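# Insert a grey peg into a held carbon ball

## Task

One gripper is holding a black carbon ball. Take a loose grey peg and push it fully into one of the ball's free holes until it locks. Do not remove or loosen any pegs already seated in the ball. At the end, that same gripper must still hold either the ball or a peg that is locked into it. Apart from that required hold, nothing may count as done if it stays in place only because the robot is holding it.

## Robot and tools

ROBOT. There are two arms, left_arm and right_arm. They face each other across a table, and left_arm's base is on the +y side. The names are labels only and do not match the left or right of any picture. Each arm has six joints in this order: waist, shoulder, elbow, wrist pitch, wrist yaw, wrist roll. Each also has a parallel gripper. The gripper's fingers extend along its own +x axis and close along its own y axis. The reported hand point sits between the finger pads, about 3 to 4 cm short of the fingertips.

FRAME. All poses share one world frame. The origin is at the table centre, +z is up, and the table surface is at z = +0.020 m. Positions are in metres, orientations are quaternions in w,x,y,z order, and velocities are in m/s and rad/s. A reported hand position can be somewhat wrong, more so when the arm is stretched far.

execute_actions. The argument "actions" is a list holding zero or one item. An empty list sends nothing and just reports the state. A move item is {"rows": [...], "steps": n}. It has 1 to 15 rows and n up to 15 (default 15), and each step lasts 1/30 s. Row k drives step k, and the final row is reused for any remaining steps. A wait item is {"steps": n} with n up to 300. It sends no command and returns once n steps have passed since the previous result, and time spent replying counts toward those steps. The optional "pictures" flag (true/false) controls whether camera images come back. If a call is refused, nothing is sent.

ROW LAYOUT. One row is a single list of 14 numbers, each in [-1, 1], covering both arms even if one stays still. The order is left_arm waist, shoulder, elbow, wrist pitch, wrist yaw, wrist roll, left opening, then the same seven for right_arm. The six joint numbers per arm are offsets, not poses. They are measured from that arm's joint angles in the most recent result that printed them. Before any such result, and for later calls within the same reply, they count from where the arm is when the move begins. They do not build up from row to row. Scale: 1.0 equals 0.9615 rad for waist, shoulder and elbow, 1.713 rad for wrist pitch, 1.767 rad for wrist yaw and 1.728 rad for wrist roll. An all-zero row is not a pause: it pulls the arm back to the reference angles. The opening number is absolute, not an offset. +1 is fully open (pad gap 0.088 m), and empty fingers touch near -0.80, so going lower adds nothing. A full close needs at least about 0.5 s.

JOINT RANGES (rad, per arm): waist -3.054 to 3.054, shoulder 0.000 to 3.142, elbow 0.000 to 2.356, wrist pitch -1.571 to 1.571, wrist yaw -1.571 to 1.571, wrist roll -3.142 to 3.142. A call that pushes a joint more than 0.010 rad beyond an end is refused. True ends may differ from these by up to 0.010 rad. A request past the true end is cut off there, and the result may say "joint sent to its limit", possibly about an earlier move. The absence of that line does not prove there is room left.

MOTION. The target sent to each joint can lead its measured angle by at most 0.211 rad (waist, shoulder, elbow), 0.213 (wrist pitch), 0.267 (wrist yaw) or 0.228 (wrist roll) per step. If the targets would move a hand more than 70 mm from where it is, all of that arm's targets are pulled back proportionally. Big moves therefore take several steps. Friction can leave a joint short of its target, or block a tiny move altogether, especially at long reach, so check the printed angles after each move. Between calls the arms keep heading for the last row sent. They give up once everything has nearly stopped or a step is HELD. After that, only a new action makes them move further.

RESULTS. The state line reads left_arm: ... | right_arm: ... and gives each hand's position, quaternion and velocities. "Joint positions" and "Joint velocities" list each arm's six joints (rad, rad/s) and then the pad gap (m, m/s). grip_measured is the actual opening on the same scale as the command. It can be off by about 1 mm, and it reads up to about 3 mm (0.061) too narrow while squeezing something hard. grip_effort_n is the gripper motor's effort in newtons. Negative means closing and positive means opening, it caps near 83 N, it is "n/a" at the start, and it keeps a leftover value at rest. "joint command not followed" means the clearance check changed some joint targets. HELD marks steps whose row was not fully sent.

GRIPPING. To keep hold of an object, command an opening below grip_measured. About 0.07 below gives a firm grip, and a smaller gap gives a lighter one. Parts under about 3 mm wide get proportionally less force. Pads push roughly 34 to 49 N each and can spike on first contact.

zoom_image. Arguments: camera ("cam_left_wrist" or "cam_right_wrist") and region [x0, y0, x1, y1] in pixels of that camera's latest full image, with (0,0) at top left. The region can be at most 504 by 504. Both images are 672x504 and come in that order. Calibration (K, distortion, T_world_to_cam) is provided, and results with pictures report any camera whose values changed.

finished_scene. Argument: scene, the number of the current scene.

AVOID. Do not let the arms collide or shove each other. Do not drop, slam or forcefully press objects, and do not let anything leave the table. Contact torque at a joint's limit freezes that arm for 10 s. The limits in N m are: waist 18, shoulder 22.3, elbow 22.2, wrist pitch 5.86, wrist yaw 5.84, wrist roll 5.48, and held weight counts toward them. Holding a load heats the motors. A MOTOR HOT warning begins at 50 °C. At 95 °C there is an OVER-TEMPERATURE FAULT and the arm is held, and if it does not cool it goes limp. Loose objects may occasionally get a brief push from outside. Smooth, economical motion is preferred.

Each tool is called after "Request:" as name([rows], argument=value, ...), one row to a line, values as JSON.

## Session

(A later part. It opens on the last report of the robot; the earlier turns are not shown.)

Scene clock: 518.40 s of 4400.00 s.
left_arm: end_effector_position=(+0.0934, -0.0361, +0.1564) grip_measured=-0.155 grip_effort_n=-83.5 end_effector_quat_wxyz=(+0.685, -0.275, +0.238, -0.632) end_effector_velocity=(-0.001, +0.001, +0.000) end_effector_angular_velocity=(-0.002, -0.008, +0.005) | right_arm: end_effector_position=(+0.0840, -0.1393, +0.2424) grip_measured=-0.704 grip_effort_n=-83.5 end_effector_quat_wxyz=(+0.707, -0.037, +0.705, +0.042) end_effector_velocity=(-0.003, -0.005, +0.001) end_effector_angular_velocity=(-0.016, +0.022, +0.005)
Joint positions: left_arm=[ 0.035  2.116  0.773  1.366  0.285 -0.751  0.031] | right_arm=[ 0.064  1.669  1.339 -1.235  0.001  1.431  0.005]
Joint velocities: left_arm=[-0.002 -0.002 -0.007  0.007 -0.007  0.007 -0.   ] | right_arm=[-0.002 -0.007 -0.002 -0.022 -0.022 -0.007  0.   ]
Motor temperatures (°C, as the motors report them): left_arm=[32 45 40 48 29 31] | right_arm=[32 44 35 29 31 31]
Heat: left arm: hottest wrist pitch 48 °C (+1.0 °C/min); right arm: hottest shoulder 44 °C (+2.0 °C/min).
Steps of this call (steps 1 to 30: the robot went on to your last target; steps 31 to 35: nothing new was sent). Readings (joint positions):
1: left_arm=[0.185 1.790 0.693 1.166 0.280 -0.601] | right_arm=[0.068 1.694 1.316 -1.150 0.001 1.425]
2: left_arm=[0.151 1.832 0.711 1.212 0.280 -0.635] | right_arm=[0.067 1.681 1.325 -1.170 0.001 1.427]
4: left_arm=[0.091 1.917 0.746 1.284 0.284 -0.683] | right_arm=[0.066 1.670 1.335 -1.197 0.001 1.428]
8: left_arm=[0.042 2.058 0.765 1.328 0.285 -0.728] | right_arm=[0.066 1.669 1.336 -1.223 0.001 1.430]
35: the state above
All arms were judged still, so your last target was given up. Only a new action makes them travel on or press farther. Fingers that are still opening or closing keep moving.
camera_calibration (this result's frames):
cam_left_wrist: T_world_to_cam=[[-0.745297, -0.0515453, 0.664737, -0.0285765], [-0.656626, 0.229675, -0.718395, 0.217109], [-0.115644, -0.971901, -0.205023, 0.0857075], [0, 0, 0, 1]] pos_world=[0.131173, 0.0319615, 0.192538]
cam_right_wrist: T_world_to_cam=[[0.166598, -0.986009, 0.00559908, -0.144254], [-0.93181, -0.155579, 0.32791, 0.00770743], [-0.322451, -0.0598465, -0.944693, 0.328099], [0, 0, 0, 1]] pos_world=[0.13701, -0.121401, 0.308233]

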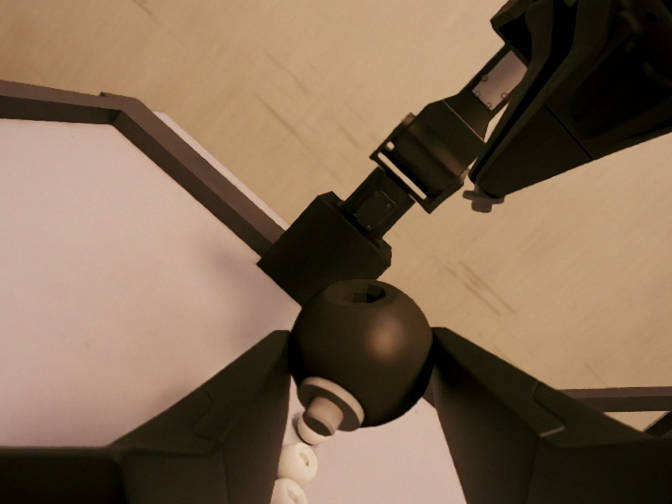

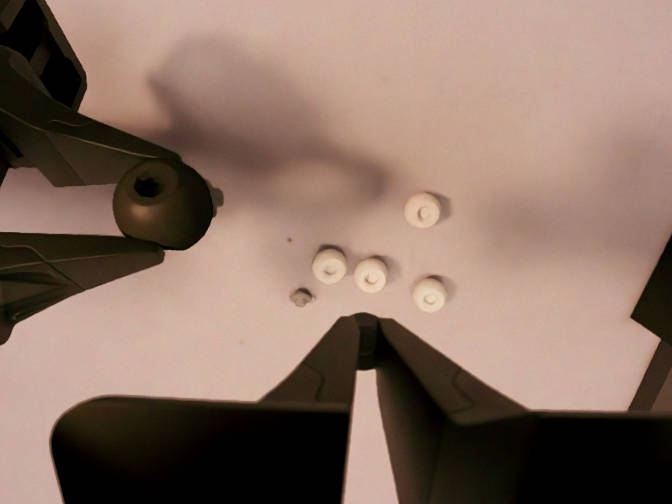

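Request:
execute_actions([
  {"rows": [[0,0,0,0,0,0.01,-0.23, -0.01,0.02,0.03,0,0,-0.005,-0.77],[0,0,0,0,0,0.02,-0.23, -0.022,0.05,0.065,0,0,-0.01,-0.77],[0,0,0,0,0,0.03,-0.23, -0.035,0.085,0.105,0,0,-0.015,-0.77],[0,0,0,0,0,0.04,-0.23, -0.048,0.12,0.145,0,0,-0.02,-0.77],[0,0,0,0,0,0.05,-0.23, -0.06,0.155,0.185,0,0,-0.025,-0.77],[0,0,0,0,0,0.05,-0.23, -0.072,0.19,0.225,0,0,-0.03,-0.77],[0,0,0,0,0,0.05,-0.23, -0.084,0.225,0.265,-0.003,0,-0.035,-0.77],[0,0,0,0,0,0.05,-0.23, -0.095,0.26,0.30,-0.006,0,-0.04,-0.77],[0,0,0,0,0,0.05,-0.23, -0.105,0.29,0.325,-0.006,0,-0.043,-0.77],[0,0,0,0,0,0.05,-0.23, -0.105,0.315,0.343,-0.006,0,-0.043,-0.77],[0,0,0,0,0,0.05,-0.23, -0.105,0.335,0.353,-0.006,0,-0.043,-0.77],[0,0,0,0,0,0.05,-0.23, -0.105,0.352,0.353,-0.006,0,-0.043,-0.77]], "steps": 15},
], pictures=false)

Request:
execute_actions([
  {"steps": 25},
])

Request:
zoom_image(camera="cam_left_wrist", region=[270, 160, 470, 340])

Request:
zoom_image(camera="cam_right_wrist", region=[270, 240, 470, 420])

Scene clock: 558.00 s of 4400.00 s.
left_arm: end_effector_position=(+0.0934, -0.0361, +0.1564) grip_measured=-0.155 grip_effort_n=-83.5 end_effector_quat_wxyz=(+0.695, -0.247, +0.212, -0.641) end_effector_velocity=(-0.000, +0.000, -0.007) end_effector_angular_velocity=(+0.027, -0.012, +0.005) | right_arm: end_effector_position=(+0.1218, -0.0657, +0.2254) grip_measured=-0.704 grip_effort_n=-83.5 end_effector_quat_wxyz=(+0.707, -0.025, +0.706, +0.032) end_effector_velocity=(+0.014, +0.022, -0.090) end_effector_angular_velocity=(-0.265, +0.025, +0.039)
Joint positions: left_arm=[ 0.035  2.116  0.773  1.366  0.285 -0.669  0.031] | right_arm=[-0.031  1.965  1.643 -1.24   0.001  1.366  0.005]
Joint velocities: left_arm=[-0.002  0.002 -0.002 -0.022 -0.007  0.022 -0.   ] | right_arm=[-0.027  0.354  0.139 -0.051  0.007 -0.066  0.   ]
Motor temperatures (°C, as the motors report them): left_arm=[32 45 39 48 29 31] | right_arm=[32 44 38 29 31 31]
Heat: left arm: hottest wrist pitch 48 °C (+1.0 °C/min); right arm: hottest shoulder 44 °C (+1.0 °C/min).
Steps of this call (steps 1 to 90: nothing new was sent; then 36.10 s passed at rest; steps 91 to 105: all 15 steps of this action). Readings (joint positions):
91: left_arm=[0.035 2.116 0.773 1.366 0.285 -0.750] | right_arm=[0.064 1.669 1.342 -1.236 0.001 1.431]
92: left_arm=[0.035 2.116 0.773 1.366 0.285 -0.744] | right_arm=[0.062 1.673 1.349 -1.238 0.001 1.431]
94: left_arm=[0.035 2.116 0.773 1.366 0.285 -0.722] | right_arm=[0.051 1.699 1.388 -1.240 0.001 1.422]
98: left_arm=[0.035 2.116 0.773 1.366 0.285 -0.685] | right_arm=[0.012 1.804 1.514 -1.239 0.001 1.392]
105: the state above

Scene clock: 558.83 s of 4400.00 s.
left_arm: end_effector_position=(+0.0934, -0.0361, +0.1564) grip_measured=-0.155 grip_effort_n=-83.5 end_effector_quat_wxyz=(+0.696, -0.246, +0.211, -0.641) end_effector_velocity=(-0.002, -0.000, -0.004) end_effector_angular_velocity=(+0.019, +0.030, -0.010) | right_arm: end_effector_position=(+0.1232, -0.0606, +0.2218) grip_measured=-0.704 grip_effort_n=-83.5 end_effector_quat_wxyz=(+0.707, -0.028, +0.706, +0.031) end_effector_velocity=(-0.001, -0.005, +0.000) end_effector_angular_velocity=(-0.021, +0.010, +0.005)
Joint positions: left_arm=[ 0.035  2.116  0.773  1.366  0.285 -0.667  0.031] | right_arm=[-0.033  1.992  1.668 -1.243  0.001  1.361  0.005]
Joint velocities: left_arm=[-0.002 -0.002 -0.002 -0.022  0.007 -0.022  0.   ] | right_arm=[-0.002 -0.002 -0.002 -0.022 -0.007 -0.007 -0.   ]
Motor temperatures (°C, as the motors report them): left_arm=[32 45 39 48 29 31] | right_arm=[32 44 38 29 31 31]
Heat: left arm: hottest wrist pitch 48 °C (+1.0 °C/min); right arm: hottest shoulder 44 °C (+1.0 °C/min).
Steps of this call (steps 1 to 25: the robot went on to your last target). Readings (joint positions):
1: left_arm=[0.035 2.116 0.773 1.366 0.285 -0.669] | right_arm=[-0.031 1.975 1.647 -1.241 0.001 1.365]
2: left_arm=[0.035 2.116 0.773 1.366 0.285 -0.668] | right_arm=[-0.032 1.981 1.650 -1.242 0.001 1.364]
4: left_arm=[0.035 2.116 0.773 1.366 0.285 -0.668] | right_arm=[-0.032 1.988 1.656 -1.242 0.001 1.363]
8: left_arm=[0.035 2.116 0.773 1.366 0.285 -0.667] | right_arm=[-0.032 1.989 1.665 -1.242 0.001 1.362]
25: the state above
camera_calibration (this result's frames):
cam_left_wrist: T_world_to_cam=[[-0.798064, -0.05773, 0.599801, -0.0137141], [-0.594873, 0.234101, -0.768975, 0.21941], [-0.0960209, -0.970497, -0.221169, 0.08645], [0, 0, 0, 1]] pos_world=[0.127877, 0.0317437, 0.196067]
cam_right_wrist: T_world_to_cam=[[0.139078, -0.990246, 0.00833649, -0.0705456], [-0.93581, -0.12867, 0.328183, 0.0652882], [-0.323909, -0.0534444, -0.944577, 0.326554], [0, 0, 0, 1]] pos_world=[0.176683, -0.0440044, 0.287617]

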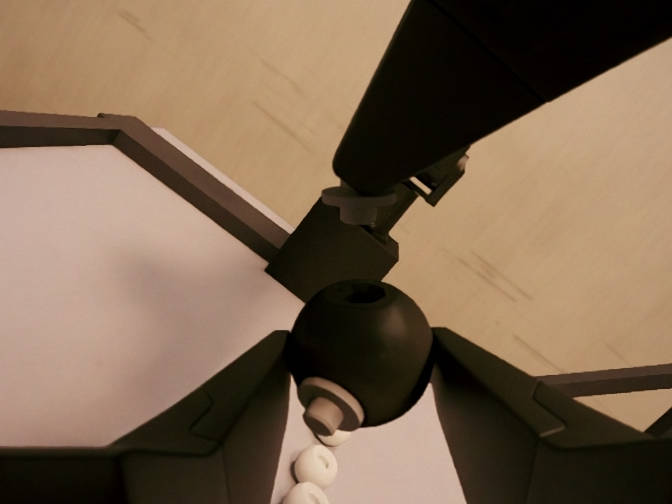

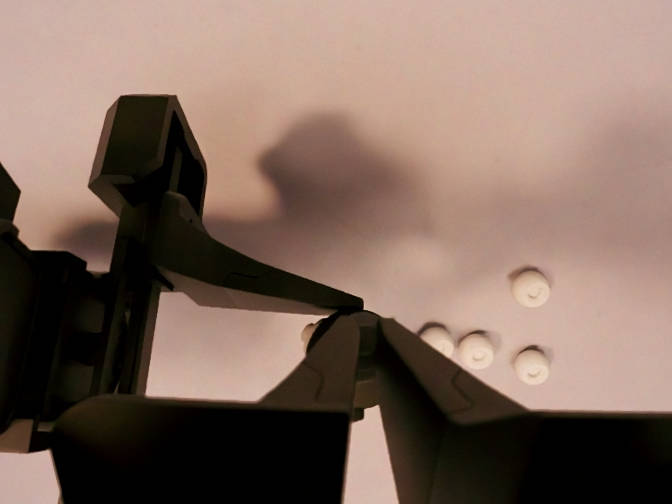

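Region (270, 160, 470, 340) of cam_left_wrist's 672x504 image, scaled by 2.520, with more detail than that image has; it fills the top 454 rows of this view, and the rest is white.

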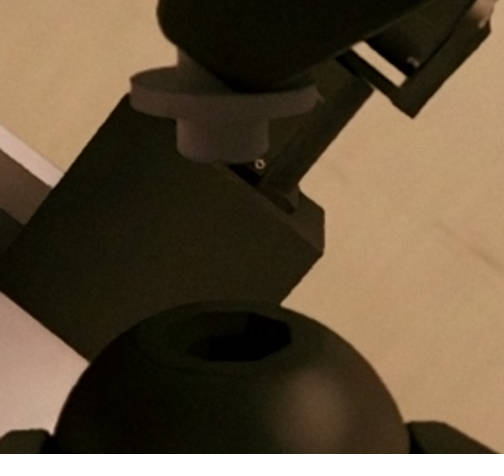

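Region (270, 240, 470, 420) of cam_right_wrist's 672x504 image, scaled by 2.520, with more detail than that image has; it fills the top 454 rows of this view, and the rest is white.

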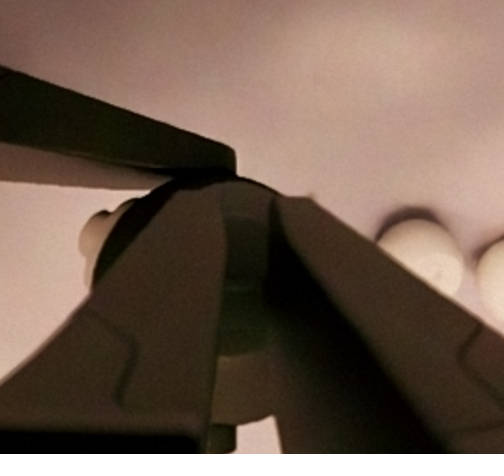

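Request:
execute_actions([
  {"rows": [[0,0,0,0,0,0,-0.23, 0.006,0,-0.016,0.003,0,0,-0.77],[0,0,0,0,0,0,-0.23, 0.010,0,-0.023,0.006,0,0,-0.77],[0,0,0,0,0,0,-0.23, 0.014,0,-0.03,0.009,0,0,-0.77],[0,0,0,0,0,0,-0.23, 0.018,0,-0.037,0.012,0,0,-0.77],[0,0,0,0,0,0,-0.23, 0.021,0,-0.043,0.015,0,0,-0.77],[0,0,0,0,0,0,-0.23, 0.0235,0,-0.048,0.017,0,0,-0.77],[0,0,0,0,0,0,-0.23, 0.0255,0,-0.051,0.0188,0,0,-0.77]], "steps": 15},
], pictures=false)

Request:
execute_actions([
  {"steps": 12},
])

Request:
zoom_image(camera="cam_left_wrist", region=[280, 200, 440, 340])

Request:
zoom_image(camera="cam_right_wrist", region=[270, 240, 470, 420])

Scene clock: 604.40 s of 4400.00 s.
left_arm: end_effector_position=(+0.0934, -0.0361, +0.1564) grip_measured=-0.155 grip_effort_n=-83.5 end_effector_quat_wxyz=(+0.696, -0.246, +0.211, -0.641) end_effector_velocity=(-0.000, +0.000, -0.001) end_effector_angular_velocity=(+0.006, +0.010, +0.005) | right_arm: end_effector_position=(+0.1151, -0.0618, +0.2133) grip_measured=-0.704 grip_effort_n=-83.5 end_effector_quat_wxyz=(+0.706, -0.038, +0.706, +0.036) end_effector_velocity=(-0.005, -0.005, -0.002) end_effector_angular_velocity=(-0.015, +0.024, +0.010)
Joint positions: left_arm=[ 0.035  2.116  0.773  1.366  0.285 -0.667  0.031] | right_arm=[-0.012  1.992  1.634 -1.214  0.001  1.361  0.005]
Joint velocities: left_arm=[-0.002 -0.002 -0.002 -0.007 -0.007 -0.007 -0.   ] | right_arm=[ 0.002 -0.007 -0.017 -0.007 -0.022 -0.007 -0.   ]
Motor temperatures (°C, as the motors report them): left_arm=[32 48 38 48 29 31] | right_arm=[32 44 39 29 31 31]
Heat: left arm: hottest shoulder 48 °C (+0.0 °C/min); right arm: hottest shoulder 44 °C (+0.0 °C/min).
Steps of this call (steps 1 to 15: the robot went on to your last target; steps 16 to 90: nothing new was sent; then 42.07 s passed at rest; steps 91 to 105: all 15 steps of this action). Readings (joint positions):
91: left_arm=[0.035 2.116 0.773 1.366 0.285 -0.667] | right_arm=[-0.033 1.992 1.668 -1.243 0.001 1.361]
92: left_arm=[0.035 2.116 0.773 1.366 0.285 -0.667] | right_arm=[-0.033 1.992 1.668 -1.243 0.001 1.361]
94: left_arm=[0.035 2.116 0.773 1.366 0.285 -0.667] | right_arm=[-0.031 1.992 1.664 -1.236 0.001 1.361]
98: left_arm=[0.035 2.116 0.773 1.366 0.285 -0.667] | right_arm=[-0.019 1.992 1.644 -1.222 0.001 1.361]
105: the state above

Scene clock: 604.80 s of 4400.00 s.
left_arm: end_effector_position=(+0.0934, -0.0361, +0.1564) grip_measured=-0.155 grip_effort_n=-83.5 end_effector_quat_wxyz=(+0.696, -0.246, +0.211, -0.641) end_effector_velocity=(-0.000, +0.000, +0.001) end_effector_angular_velocity=(+0.002, +0.008, +0.005) | right_arm: end_effector_position=(+0.1151, -0.0619, +0.2128) grip_measured=-0.704 grip_effort_n=-83.5 end_effector_quat_wxyz=(+0.706, -0.038, +0.706, +0.036) end_effector_velocity=(-0.000, +0.001, +0.000) end_effector_angular_velocity=(+0.008, +0.007, +0.005)
Joint positions: left_arm=[ 0.035  2.116  0.773  1.366  0.285 -0.667  0.031] | right_arm=[-0.012  1.992  1.632 -1.213  0.001  1.361  0.005]
Joint velocities: left_arm=[-0.002 -0.007 -0.002 -0.007 -0.007 -0.007  0.   ] | right_arm=[-0.002 -0.002 -0.002  0.007 -0.007 -0.007 -0.   ]
Motor temperatures (°C, as the motors report them): left_arm=[32 48 38 48 29 31] | right_arm=[32 44 39 29 31 31]
Heat: left arm: hottest shoulder 48 °C (+0.0 °C/min); right arm: hottest shoulder 44 °C (+0.0 °C/min).
Steps of this call (steps 1 to 12: the robot went on to your last target). Readings (joint positions):
1: left_arm=[0.035 2.116 0.773 1.366 0.285 -0.667] | right_arm=[-0.012 1.992 1.633 -1.214 0.001 1.361]
2: left_arm=[0.035 2.116 0.773 1.366 0.285 -0.667] | right_arm=[-0.012 1.992 1.632 -1.214 0.001 1.361]
4: left_arm=[0.035 2.116 0.773 1.366 0.285 -0.667] | right_arm=[-0.012 1.992 1.632 -1.214 0.001 1.361]
8: left_arm=[0.035 2.116 0.773 1.366 0.285 -0.667] | right_arm=[-0.012 1.992 1.632 -1.213 0.001 1.361]
12: the state above
camera_calibration (this result's frames):
cam_left_wrist: T_world_to_cam=[[-0.798064, -0.05773, 0.599801, -0.0137141], [-0.594873, 0.234101, -0.768975, 0.21941], [-0.0960209, -0.970497, -0.221169, 0.08645], [0, 0, 0, 1]] pos_world=[0.127877, 0.0317437, 0.196067]
cam_right_wrist: T_world_to_cam=[[0.15983, -0.987042, 0.0142256, -0.0740867], [-0.932694, -0.146278, 0.329674, 0.058671], [-0.323322, -0.0659598, -0.943988, 0.314374], [0, 0, 0, 1]] pos_world=[0.168207, -0.0438084, 0.278477]

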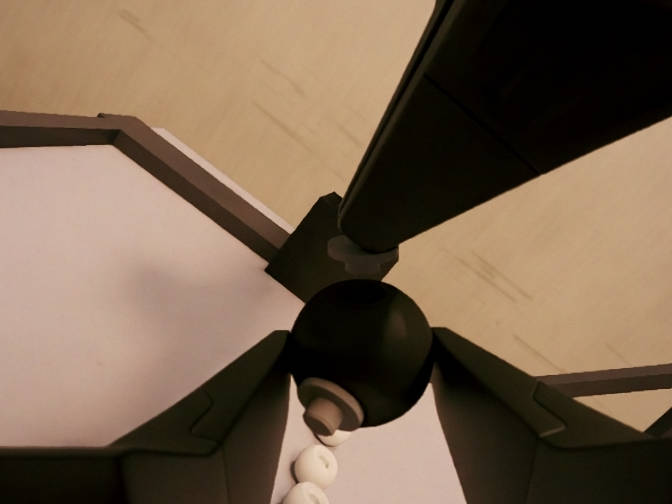

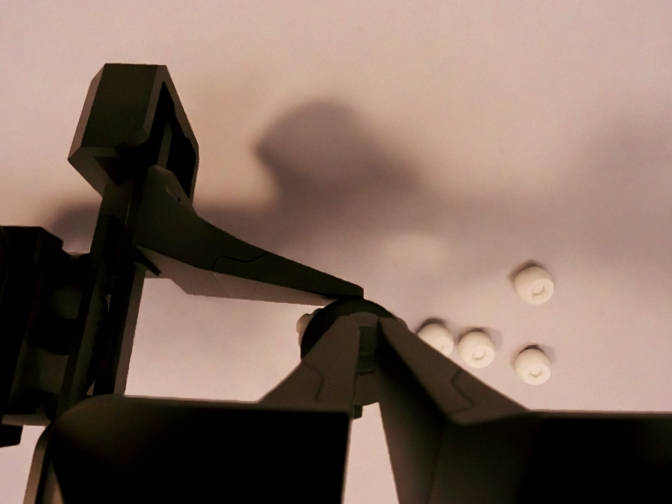

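Region (280, 200, 440, 340) of cam_left_wrist's 672x504 image, scaled by 3.150, with more detail than that image has; it fills the top 441 rows of this view, and the rest is white.

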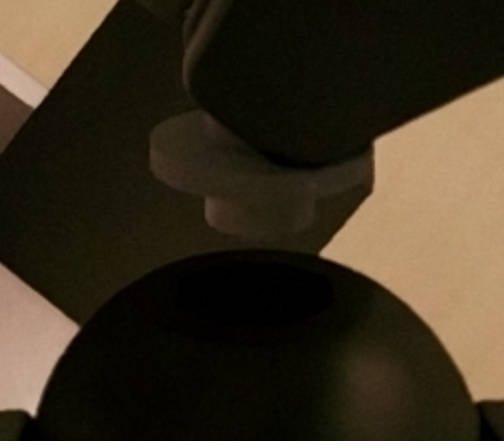

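Region (270, 240, 470, 420) of cam_right_wrist's 672x504 image, scaled by 2.520, with more detail than that image has; it fills the top 454 rows of this view, and the rest is white.

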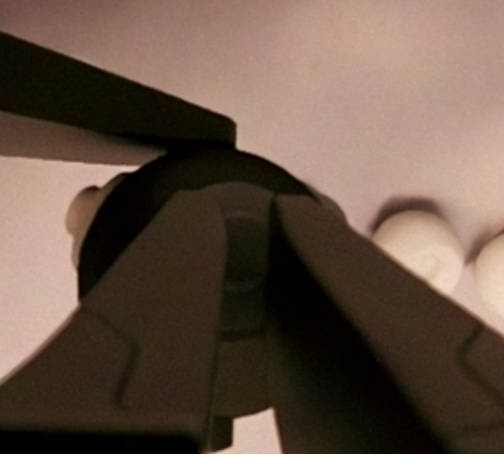

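Request:
execute_actions([
  {"rows": [[0,0,0,0,0,0,-0.23, 0.005,0,-0.016,0.003,0,0,-0.77],[0,0,0,0,0,0,-0.23, 0.007,0,-0.021,0.006,0,0,-0.77],[0,0,0,0,0,0,-0.23, 0.009,0,-0.025,0.0085,0,0,-0.77],[0,0,0,0,0,0,-0.23, 0.011,0,-0.029,0.011,0,0,-0.77],[0,0,0,0,0,0,-0.23, 0.013,0,-0.033,0.0135,0,0,-0.77],[0,0,0,0,0,0,-0.23, 0.015,0,-0.037,0.016,0,0,-0.77],[0,0,0,0,0,0,-0.23, 0.017,0,-0.0405,0.018,0,0,-0.77]], "steps": 15},
], pictures=false)

Request:
execute_actions([
  {"steps": 12},
])

Request:
zoom_image(camera="cam_left_wrist", region=[280, 200, 440, 340])

Scene clock: 627.30 s of 4400.00 s.
left_arm: end_effector_position=(+0.0934, -0.0361, +0.1564) grip_measured=-0.155 grip_effort_n=-83.5 end_effector_quat_wxyz=(+0.696, -0.246, +0.211, -0.641) end_effector_velocity=(-0.000, +0.000, -0.001) end_effector_angular_velocity=(+0.006, +0.010, +0.005) | right_arm: end_effector_position=(+0.1104, -0.0620, +0.2066) grip_measured=-0.704 grip_effort_n=-83.5 end_effector_quat_wxyz=(+0.706, -0.042, +0.706, +0.041) end_effector_velocity=(-0.000, -0.001, -0.002) end_effector_angular_velocity=(-0.002, +0.008, +0.005)
Joint positions: left_arm=[ 0.035  2.116  0.773  1.366  0.285 -0.667  0.031] | right_arm=[ 0.     1.992  1.607 -1.187  0.001  1.361  0.005]
Joint velocities: left_arm=[-0.002 -0.002 -0.002 -0.007 -0.007 -0.007  0.   ] | right_arm=[-0.002 -0.002 -0.012  0.007 -0.007 -0.007 -0.   ]
Motor temperatures (°C, as the motors report them): left_arm=[32 49 37 48 29 31] | right_arm=[32 45 37 29 31 31]
Heat: left arm: hottest shoulder 49 °C (+1.0 °C/min); right arm: hottest shoulder 45 °C (+2.0 °C/min).
Steps of this call (steps 1 to 15: the robot went on to your last target; steps 16 to 90: nothing new was sent; then 19.00 s passed at rest; steps 91 to 105: all 15 steps of this action). Readings (joint positions):
91: left_arm=[0.035 2.116 0.773 1.366 0.285 -0.667] | right_arm=[-0.012 1.992 1.631 -1.212 0.001 1.361]
92: left_arm=[0.035 2.116 0.773 1.366 0.285 -0.667] | right_arm=[-0.011 1.992 1.630 -1.211 0.001 1.361]
94: left_arm=[0.035 2.116 0.773 1.366 0.285 -0.667] | right_arm=[-0.010 1.992 1.626 -1.206 0.001 1.361]
98: left_arm=[0.035 2.116 0.773 1.366 0.285 -0.667] | right_arm=[-0.003 1.992 1.613 -1.193 0.001 1.361]
105: the state above

Scene clock: 627.70 s of 4400.00 s.
left_arm: end_effector_position=(+0.0934, -0.0361, +0.1564) grip_measured=-0.155 grip_effort_n=-83.5 end_effector_quat_wxyz=(+0.696, -0.246, +0.211, -0.641) end_effector_velocity=(+0.002, +0.001, -0.001) end_effector_angular_velocity=(+0.006, +0.010, +0.010) | right_arm: end_effector_position=(+0.1105, -0.0621, +0.2063) grip_measured=-0.704 grip_effort_n=-83.5 end_effector_quat_wxyz=(+0.706, -0.042, +0.706, +0.041) end_effector_velocity=(-0.001, -0.005, +0.002) end_effector_angular_velocity=(-0.016, +0.009, +0.005)
Joint positions: left_arm=[ 0.035  2.116  0.773  1.366  0.285 -0.667  0.031] | right_arm=[ 0.     1.992  1.606 -1.186  0.001  1.361  0.005]
Joint velocities: left_arm=[ 0.002 -0.002 -0.002 -0.007 -0.007 -0.007 -0.   ] | right_arm=[-0.002 -0.007 -0.002 -0.022 -0.007 -0.007 -0.   ]
Motor temperatures (°C, as the motors report them): left_arm=[32 49 37 48 29 31] | right_arm=[32 45 37 29 31 31]
Heat: left arm: hottest shoulder 49 °C (+1.0 °C/min); right arm: hottest shoulder 45 °C (+2.0 °C/min).
Steps of this call (steps 1 to 12: the robot went on to your last target). Readings (joint positions):
1: left_arm=[0.035 2.116 0.773 1.366 0.285 -0.667] | right_arm=[0.000 1.992 1.606 -1.187 0.001 1.361]
2: left_arm=[0.035 2.116 0.773 1.366 0.285 -0.667] | right_arm=[0.000 1.992 1.606 -1.187 0.001 1.361]
4: left_arm=[0.035 2.116 0.773 1.366 0.285 -0.667] | right_arm=[0.000 1.992 1.606 -1.186 0.001 1.361]
8: left_arm=[0.035 2.116 0.773 1.366 0.285 -0.667] | right_arm=[0.000 1.992 1.606 -1.186 0.001 1.361]
12: the state above
camera_calibration (this result's frames):
cam_left_wrist: T_world_to_cam=[[-0.798064, -0.05773, 0.599801, -0.0137141], [-0.594873, 0.234101, -0.768975, 0.21941], [-0.0960209, -0.970497, -0.221169, 0.08645], [0, 0, 0, 1]] pos_world=[0.127877, 0.0317437, 0.196067]
cam_right_wrist: T_world_to_cam=[[0.17186, -0.985033, 0.0132216, -0.0744207], [-0.930999, -0.158016, 0.329048, 0.0557173], [-0.322033, -0.0688595, -0.944221, 0.306483], [0, 0, 0, 1]] pos_world=[0.16336, -0.0433983, 0.272038]

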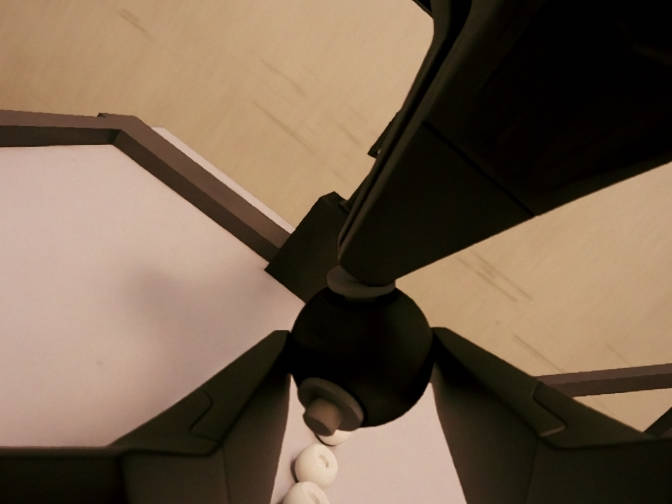

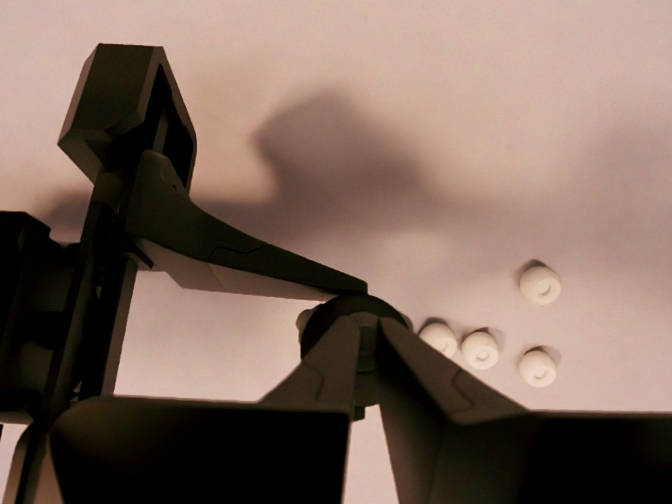

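Region (280, 200, 440, 340) of cam_left_wrist's 672x504 image, scaled by 3.150, with more detail than that image has; it fills the top 441 rows of this view, and the rest is white.

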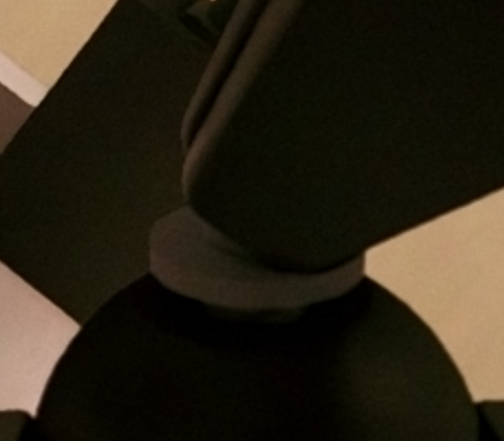

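Request:
execute_actions(actions=[])

Scene clock: 648.70 s of 4400.00 s.
left_arm: end_effector_position=(+0.0934, -0.0361, +0.1564) grip_measured=-0.155 grip_effort_n=-83.5 end_effector_quat_wxyz=(+0.696, -0.246, +0.211, -0.641) end_effector_velocity=(-0.001, +0.001, -0.003) end_effector_angular_velocity=(+0.011, +0.012, +0.005) | right_arm: end_effector_position=(+0.1105, -0.0621, +0.2063) grip_measured=-0.704 grip_effort_n=-83.5 end_effector_quat_wxyz=(+0.706, -0.042, +0.706, +0.041) end_effector_velocity=(-0.000, -0.001, -0.000) end_effector_angular_velocity=(-0.007, +0.008, +0.005)
Joint positions: left_arm=[ 0.035  2.116  0.773  1.366  0.285 -0.667  0.031] | right_arm=[ 0.     1.992  1.606 -1.186  0.001  1.361  0.005]
Joint velocities: left_arm=[-0.002 -0.002 -0.007 -0.007 -0.007 -0.007  0.   ] | right_arm=[-0.002  0.002  0.002 -0.007 -0.007 -0.007 -0.   ]
Motor temperatures (°C, as the motors report them): left_arm=[32 49 37 48 29 31] | right_arm=[32 46 37 29 31 31]
Heat: left arm: hottest shoulder 49 °C (+1.0 °C/min); right arm: hottest shoulder 46 °C (+3.0 °C/min).
Steps of this call (steps 1 to 15: the robot went on to your last target; steps 16 to 90: nothing new was sent; then 18.00 s passed at rest). Readings (joint positions):
1: left_arm=[0.035 2.116 0.773 1.366 0.285 -0.667] | right_arm=[0.000 1.992 1.606 -1.186 0.001 1.361]
2: left_arm=[0.035 2.116 0.773 1.366 0.285 -0.667] | right_arm=[0.000 1.992 1.606 -1.186 0.001 1.361]
4: left_arm=[0.035 2.116 0.773 1.366 0.285 -0.667] | right_arm=[0.000 1.992 1.606 -1.186 0.001 1.361]
8: left_arm=[0.035 2.116 0.773 1.366 0.285 -0.667] | right_arm=[0.000 1.992 1.606 -1.186 0.001 1.361]
90: the state above
All arms were judged still, so your last target was given up. Only a new action makes them travel on or press farther. Fingers that are still opening or closing keep moving.
camera_calibration (this result's frames):
cam_left_wrist: T_world_to_cam=[[-0.798064, -0.05773, 0.599801, -0.0137141], [-0.594873, 0.234101, -0.768975, 0.21941], [-0.0960209, -0.970497, -0.221169, 0.08645], [0, 0, 0, 1]] pos_world=[0.127877, 0.0317437, 0.196067]
cam_right_wrist: T_world_to_cam=[[0.17186, -0.985033, 0.0132216, -0.0744207], [-0.930999, -0.158016, 0.329048, 0.0557173], [-0.322033, -0.0688595, -0.944221, 0.306483], [0, 0, 0, 1]] pos_world=[0.16336, -0.0433983, 0.272038]

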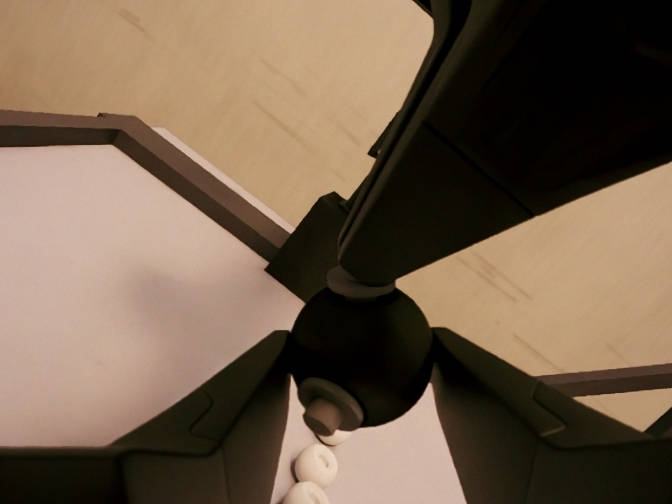

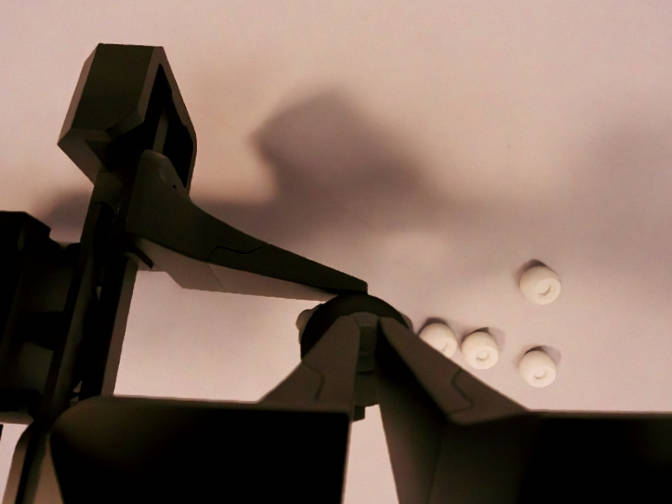

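Request:
execute_actions([
  {"rows": [[0,0,0,0,0,0,-0.23,0.005,0,-0.012,0.004,0,0,-0.77],[0,0,0,0,0,0,-0.23,0.007,0,-0.017,0.006,0,0,-0.77],[0,0,0,0,0,0,-0.23,0.0094,0,-0.0224,0.0076,0,0,-0.77]],"steps":15},
])

Request:
zoom_image(camera="cam_left_wrist", region=[280, 200, 440, 340])

Scene clock: 658.13 s of 4400.00 s.
left_arm: end_effector_position=(+0.0933, -0.0362, +0.1560) grip_measured=-0.155 grip_effort_n=-83.5 end_effector_quat_wxyz=(+0.696, -0.246, +0.212, -0.641) end_effector_velocity=(-0.000, +0.000, +0.002) end_effector_angular_velocity=(-0.008, +0.005, +0.005) | right_arm: end_effector_position=(+0.1098, -0.0623, +0.2044) grip_measured=-0.704 grip_effort_n=-83.5 end_effector_quat_wxyz=(+0.707, -0.043, +0.705, +0.041) end_effector_velocity=(+0.004, -0.003, +0.000) end_effector_angular_velocity=(-0.008, -0.007, -0.015)
Joint positions: left_arm=[ 0.035  2.116  0.773  1.364  0.285 -0.667  0.031] | right_arm=[ 0.003  1.992  1.598 -1.178  0.004  1.361  0.005]
Joint velocities: left_arm=[-0.002 -0.002 -0.002  0.007 -0.007 -0.007 -0.   ] | right_arm=[-0.007 -0.002 -0.002 -0.007  0.007  0.007 -0.   ]
Motor temperatures (°C, as the motors report them): left_arm=[32 49 37 48 29 31] | right_arm=[32 46 36 29 31 31]
Heat: left arm: hottest shoulder 49 °C (+1.0 °C/min); right arm: hottest shoulder 46 °C (+2.0 °C/min).
Steps of this call (steps 1 to 90: nothing new was sent; then 5.93 s passed at rest; steps 91 to 105: all 15 steps of this action). Readings (joint positions):
91: left_arm=[0.035 2.116 0.773 1.366 0.285 -0.667] | right_arm=[0.000 1.992 1.606 -1.186 0.001 1.361]
92: left_arm=[0.035 2.116 0.773 1.366 0.285 -0.667] | right_arm=[0.000 1.992 1.605 -1.185 0.001 1.361]
94: left_arm=[0.035 2.116 0.773 1.366 0.285 -0.667] | right_arm=[0.001 1.992 1.602 -1.182 0.002 1.361]
98: left_arm=[0.035 2.116 0.773 1.364 0.285 -0.667] | right_arm=[0.003 1.992 1.599 -1.179 0.003 1.361]
105: the state above
camera_calibration (this result's frames):
cam_left_wrist: T_world_to_cam=[[-0.797667, -0.0584907, 0.600255, -0.0137492], [-0.59532, 0.235692, -0.768143, 0.218979], [-0.0965461, -0.970066, -0.222824, 0.0866076], [0, 0, 0, 1]] pos_world=[0.127757, 0.0315994, 0.195758]
cam_right_wrist: T_world_to_cam=[[0.174463, -0.984567, 0.0138224, -0.0748787], [-0.931321, -0.160437, 0.326959, 0.0559806], [-0.319695, -0.0699151, -0.944938, 0.304275], [0, 0, 0, 1]] pos_world=[0.162474, -0.0434683, 0.270252]

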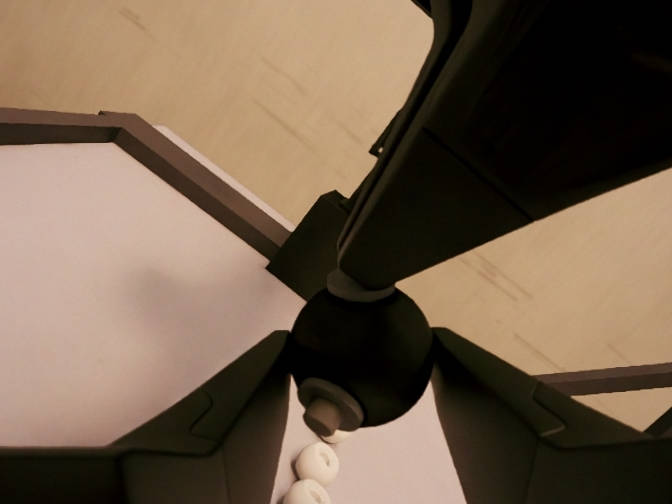

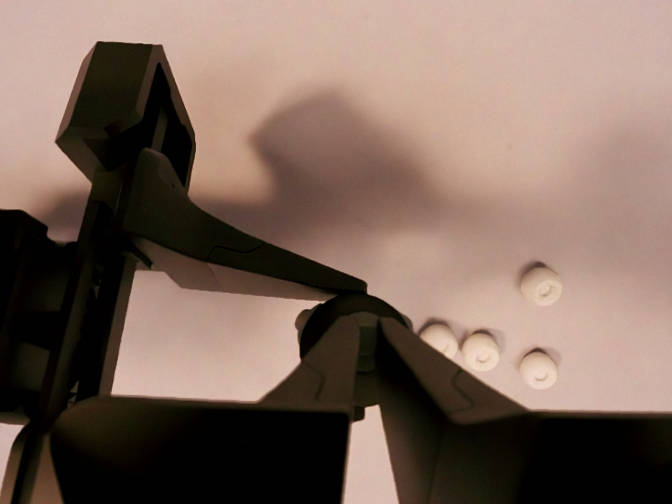

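Region (280, 200, 440, 340) of cam_left_wrist's 672x504 image, scaled by 3.150, with more detail than that image has; it fills the top 441 rows of this view, and the rest is white.

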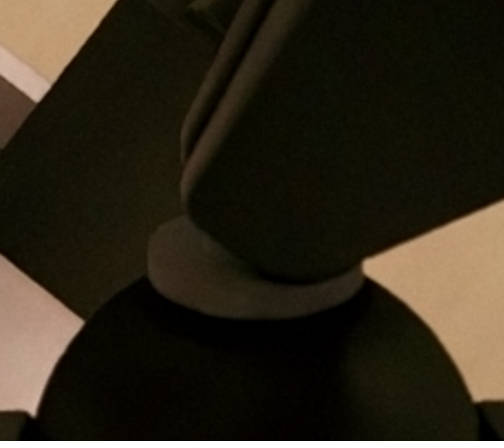

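Request:
execute_actions([
  {"rows": [[0,0,0,0.003,0,0,-0.23,0.005,0,-0.012,0.003,-0.003,0,-0.77],[0,0,0,0.006,0,0,-0.23,0.009,0,-0.018,0.004,-0.005,0,-0.77],[0,0,0,0.009,0,0,-0.23,0.012,0,-0.024,0.005,-0.007,0,-0.77],[0,0,0,0.012,0,0,-0.23,0.016,0,-0.03,0.006,-0.010,0,-0.77]],"steps":15},
])

Request:
zoom_image(camera="cam_left_wrist", region=[280, 200, 440, 340])

Scene clock: 669.60 s of 4400.00 s.
left_arm: end_effector_position=(+0.0904, -0.0365, +0.1568) grip_measured=-0.155 grip_effort_n=-83.5 end_effector_quat_wxyz=(+0.693, -0.246, +0.211, -0.644) end_effector_velocity=(-0.001, +0.002, +0.003) end_effector_angular_velocity=(-0.007, +0.004, -0.005) | right_arm: end_effector_position=(+0.1064, -0.0630, +0.2022) grip_measured=-0.704 grip_effort_n=-83.5 end_effector_quat_wxyz=(+0.704, -0.045, +0.707, +0.043) end_effector_velocity=(+0.001, -0.002, +0.002) end_effector_angular_velocity=(-0.002, +0.008, -0.000)
Joint positions: left_arm=[ 0.03   2.116  0.771  1.371  0.289 -0.667  0.031] | right_arm=[ 0.009  1.992  1.589 -1.171 -0.004  1.361  0.005]
Joint velocities: left_arm=[ 0.002 -0.007 -0.007  0.007  0.007 -0.007  0.   ] | right_arm=[-0.007 -0.007 -0.002 -0.007 -0.007 -0.007 -0.   ]
Motor temperatures (°C, as the motors report them): left_arm=[32 49 37 48 29 31] | right_arm=[32 46 36 29 31 31]
Heat: left arm: hottest shoulder 49 °C (+1.0 °C/min); right arm: hottest shoulder 46 °C (+2.0 °C/min).
Steps of this call (steps 1 to 15: the robot went on to your last target; steps 16 to 90: nothing new was sent; then 7.97 s passed at rest; steps 91 to 105: all 15 steps of this action). Readings (joint positions):
91: left_arm=[0.035 2.116 0.773 1.364 0.285 -0.667] | right_arm=[0.003 1.992 1.598 -1.178 0.004 1.361]
92: left_arm=[0.035 2.116 0.773 1.364 0.285 -0.667] | right_arm=[0.003 1.992 1.597 -1.177 0.004 1.361]
94: left_arm=[0.035 2.116 0.773 1.366 0.287 -0.667] | right_arm=[0.004 1.992 1.594 -1.175 0.002 1.361]
98: left_arm=[0.031 2.116 0.772 1.369 0.289 -0.667] | right_arm=[0.008 1.992 1.590 -1.172 -0.002 1.361]
105: the state above
camera_calibration (this result's frames):
cam_left_wrist: T_world_to_cam=[[-0.799168, -0.0492533, 0.599087, -0.0158488], [-0.59199, 0.237419, -0.770182, 0.218061], [-0.104301, -0.970158, -0.218895, 0.0862732], [0, 0, 0, 1]] pos_world=[0.125422, 0.0311463, 0.196326]
cam_right_wrist: T_world_to_cam=[[0.180183, -0.983533, 0.0140277, -0.0754983], [-0.927812, -0.165204, 0.334472, 0.0512718], [-0.326647, -0.0732812, -0.942301, 0.30103], [0, 0, 0, 1]] pos_world=[0.159505, -0.0437249, 0.267571]

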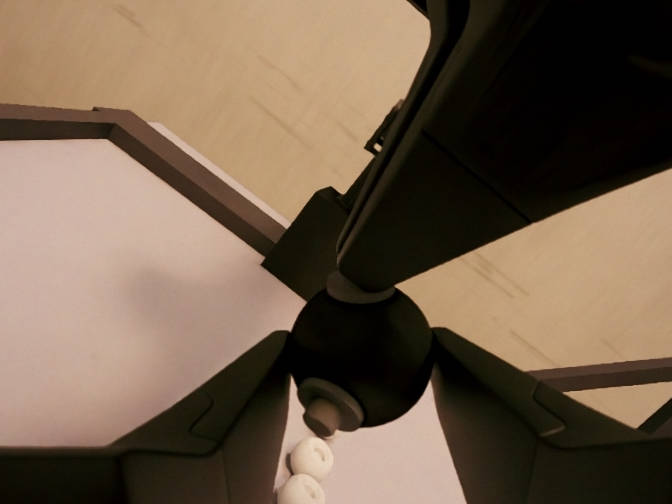

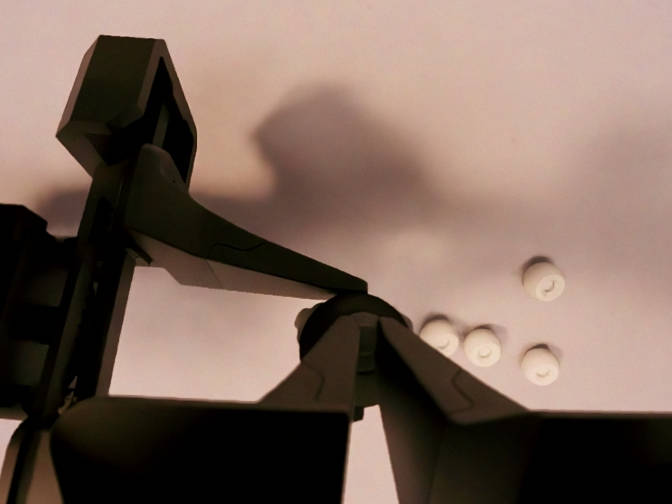

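Region (280, 200, 440, 340) of cam_left_wrist's 672x504 image, scaled by 3.150, with more detail than that image has; it fills the top 441 rows of this view, and the rest is white.

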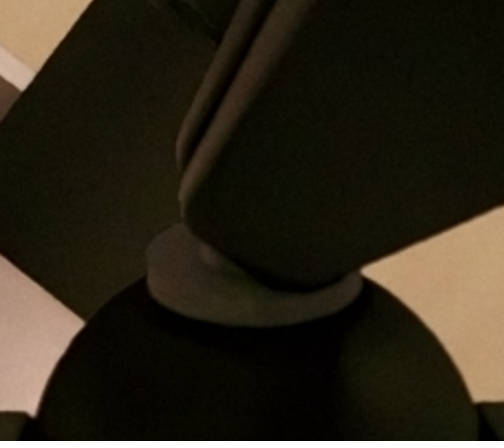

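Request:
execute_actions([
  {"rows": [[0.008,-0.009,0.008,0.011,-0.007,0,-0.23,0.008,0.009,-0.014,0,-0.008,0,-0.77],[0.011,-0.012,0.011,0.015,-0.009,0,-0.23,0.010,0.012,-0.018,0,-0.010,0,-0.77],[0.014,-0.015,0.014,0.019,-0.011,0,-0.23,0.012,0.015,-0.022,0,-0.012,0,-0.77],[0.017,-0.018,0.016,0.023,-0.014,0,-0.23,0.014,0.019,-0.026,0,-0.015,0,-0.77],[0.020,-0.022,0.019,0.027,-0.017,0,-0.23,0.016,0.022,-0.030,0,-0.017,0,-0.77],[0.023,-0.025,0.022,0.031,-0.019,0,-0.23,0.018,0.026,-0.034,0,-0.019,0,-0.77],[0.026,-0.029,0.025,0.035,-0.022,0,-0.23,0.020,0.030,-0.038,0,-0.022,0,-0.77],[0.029,-0.033,0.028,0.039,-0.025,0,-0.23,0.022,0.034,-0.042,0,-0.025,0,-0.77],[0.032,-0.036,0.031,0.043,-0.027,0,-0.23,0.024,0.037,-0.046,0,-0.027,0,-0.77]],"steps":15},
])

Request:
zoom_image(camera="cam_left_wrist", region=[280, 200, 440, 340])

Request:
execute_actions([
  {"rows": [[0,0,0,0,0,0,-0.23,0,0,0,0,0,0,-0.77]],"steps":8},
], pictures=false)

Scene clock: 698.50 s of 4400.00 s.
left_arm: end_effector_position=(+0.0901, -0.0366, +0.1633) grip_measured=-0.155 grip_effort_n=-83.5 end_effector_quat_wxyz=(+0.692, -0.253, +0.197, -0.647) end_effector_velocity=(+0.002, +0.001, +0.005) end_effector_angular_velocity=(-0.023, +0.015, +0.018) | right_arm: end_effector_position=(+0.1045, -0.0640, +0.2006) grip_measured=-0.704 grip_effort_n=-83.5 end_effector_quat_wxyz=(+0.700, -0.046, +0.712, +0.042) end_effector_velocity=(-0.000, -0.002, +0.000) end_effector_angular_velocity=(-0.007, +0.008, +0.005)
Joint positions: left_arm=[ 0.027  2.116  0.771  1.401  0.28  -0.667  0.031] | right_arm=[ 0.009  1.991  1.582 -1.169 -0.016  1.361  0.005]
Joint velocities: left_arm=[-0.002 -0.002 -0.002  0.022 -0.022 -0.022  0.   ] | right_arm=[-0.002 -0.002 -0.002 -0.007 -0.007 -0.007 -0.   ]
Motor temperatures (°C, as the motors report them): left_arm=[32 50 37 53 29 31] | right_arm=[32 47 35 29 31 31]
Heat: left arm: hottest wrist pitch 53 °C (+4.0 °C/min); right arm: hottest shoulder 47 °C (+2.0 °C/min). Fold the left arm in close to its base before you think long.
MOTOR HOT: a motor of the left arm reached 50 °C. Now the hottest motor of the left arm, joint 4 (wrist pitch), reports 53 °C. The temperature limit of the motors' drives, at which the controller stops that arm, is 95 °C. To cool a motor, set the load down, stop pushing, or move to a pose that needs little force.
Steps of this call (steps 1 to 15: the robot went on to your last target; steps 16 to 90: nothing new was sent; then 25.40 s passed at rest; steps 91 to 105: all 15 steps of this action). Readings (joint positions):
91: left_arm=[0.030 2.116 0.771 1.372 0.289 -0.667] | right_arm=[0.009 1.991 1.589 -1.171 -0.005 1.361]
92: left_arm=[0.030 2.116 0.771 1.373 0.289 -0.667] | right_arm=[0.009 1.991 1.589 -1.171 -0.006 1.361]
94: left_arm=[0.030 2.116 0.771 1.378 0.289 -0.667] | right_arm=[0.009 1.991 1.588 -1.171 -0.007 1.361]
98: left_arm=[0.030 2.116 0.771 1.390 0.286 -0.667] | right_arm=[0.009 1.991 1.585 -1.170 -0.011 1.361]
105: the state above
camera_calibration (this result's frames):
cam_left_wrist: T_world_to_cam=[[-0.805257, -0.0368042, 0.591782, -0.0177973], [-0.585011, 0.211841, -0.78287, 0.223396], [-0.0965505, -0.976611, -0.192117, 0.0822581], [0, 0, 0, 1]] pos_world=[0.1243, 0.0323548, 0.201225]
cam_right_wrist: T_world_to_cam=[[0.180294, -0.983506, 0.014502, -0.0762522], [-0.923573, -0.164198, 0.346486, 0.0470381], [-0.33839, -0.0758629, -0.937943, 0.299051], [0, 0, 0, 1]] pos_world=[0.158387, -0.0445841, 0.265301]

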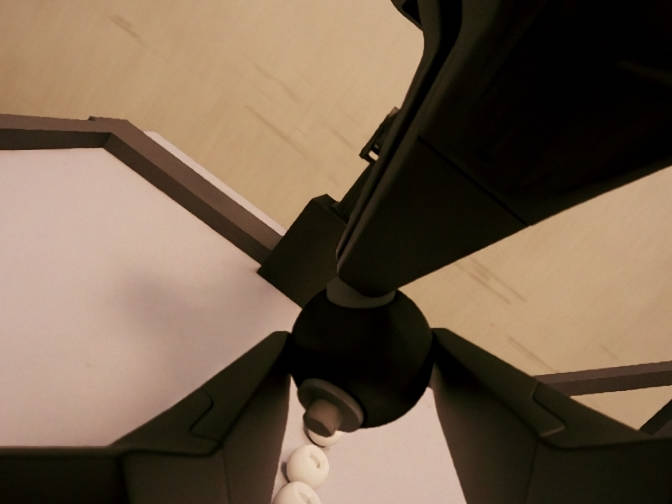

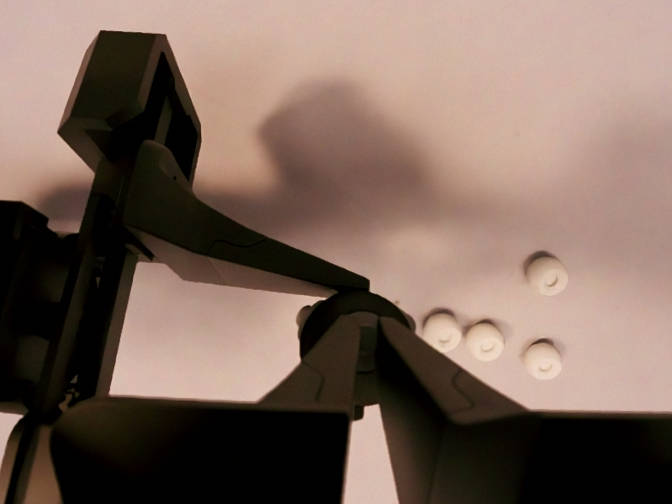

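Region (280, 200, 440, 340) of cam_left_wrist's 672x504 image, scaled by 3.150, with more detail than that image has; it fills the top 441 rows of this view, and the rest is white.

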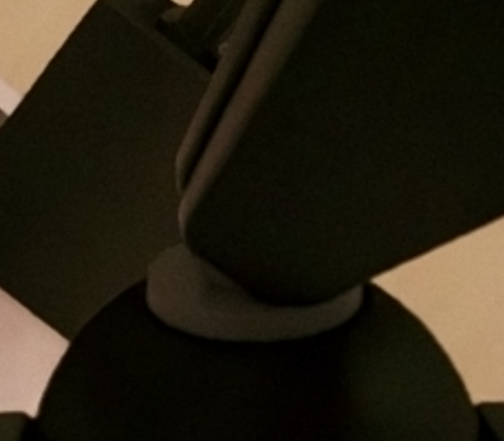

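Scene clock: 698.77 s of 4400.00 s.
left_arm: end_effector_position=(+0.0890, -0.0367, +0.1592) grip_measured=-0.155 grip_effort_n=-83.5 end_effector_quat_wxyz=(+0.693, -0.250, +0.204, -0.645) end_effector_velocity=(-0.003, +0.001, -0.003) end_effector_angular_velocity=(+0.010, +0.026, -0.011) | right_arm: end_effector_position=(+0.1048, -0.0638, +0.2028) grip_measured=-0.704 grip_effort_n=-83.5 end_effector_quat_wxyz=(+0.699, -0.043, +0.712, +0.044) end_effector_velocity=(-0.001, -0.005, +0.000) end_effector_angular_velocity=(-0.021, +0.009, +0.005)
Joint positions: left_arm=[ 0.024  2.118  0.769  1.39   0.278 -0.667  0.031] | right_arm=[ 0.007  1.986  1.582 -1.169 -0.018  1.361  0.005]
Joint velocities: left_arm=[-0.002 -0.002 -0.007 -0.007  0.007 -0.022 -0.   ] | right_arm=[-0.002 -0.002 -0.002 -0.022 -0.007 -0.007 -0.   ]
Motor temperatures (°C, as the motors report them): left_arm=[32 50 37 53 29 31] | right_arm=[32 47 35 29 31 31]
Heat: left arm: hottest wrist pitch 53 °C (+4.1 °C/min); right arm: hottest shoulder 47 °C (+2.0 °C/min). Fold the left arm in close to its base before you think long.
MOTOR HOT: still on. Now the hottest motor of the left arm, joint 4 (wrist pitch), reports 53 °C; a drive's own limit is 95 °C.
Steps of this call (steps 1 to 8: all 8 steps of this action). Readings (joint positions):
1: left_arm=[0.025 2.118 0.770 1.400 0.279 -0.667] | right_arm=[0.008 1.989 1.582 -1.169 -0.018 1.361]
2: left_arm=[0.024 2.118 0.769 1.399 0.278 -0.667] | right_arm=[0.008 1.987 1.582 -1.169 -0.020 1.361]
4: left_arm=[0.024 2.118 0.769 1.395 0.278 -0.667] | right_arm=[0.007 1.986 1.582 -1.169 -0.019 1.361]
8: the state above


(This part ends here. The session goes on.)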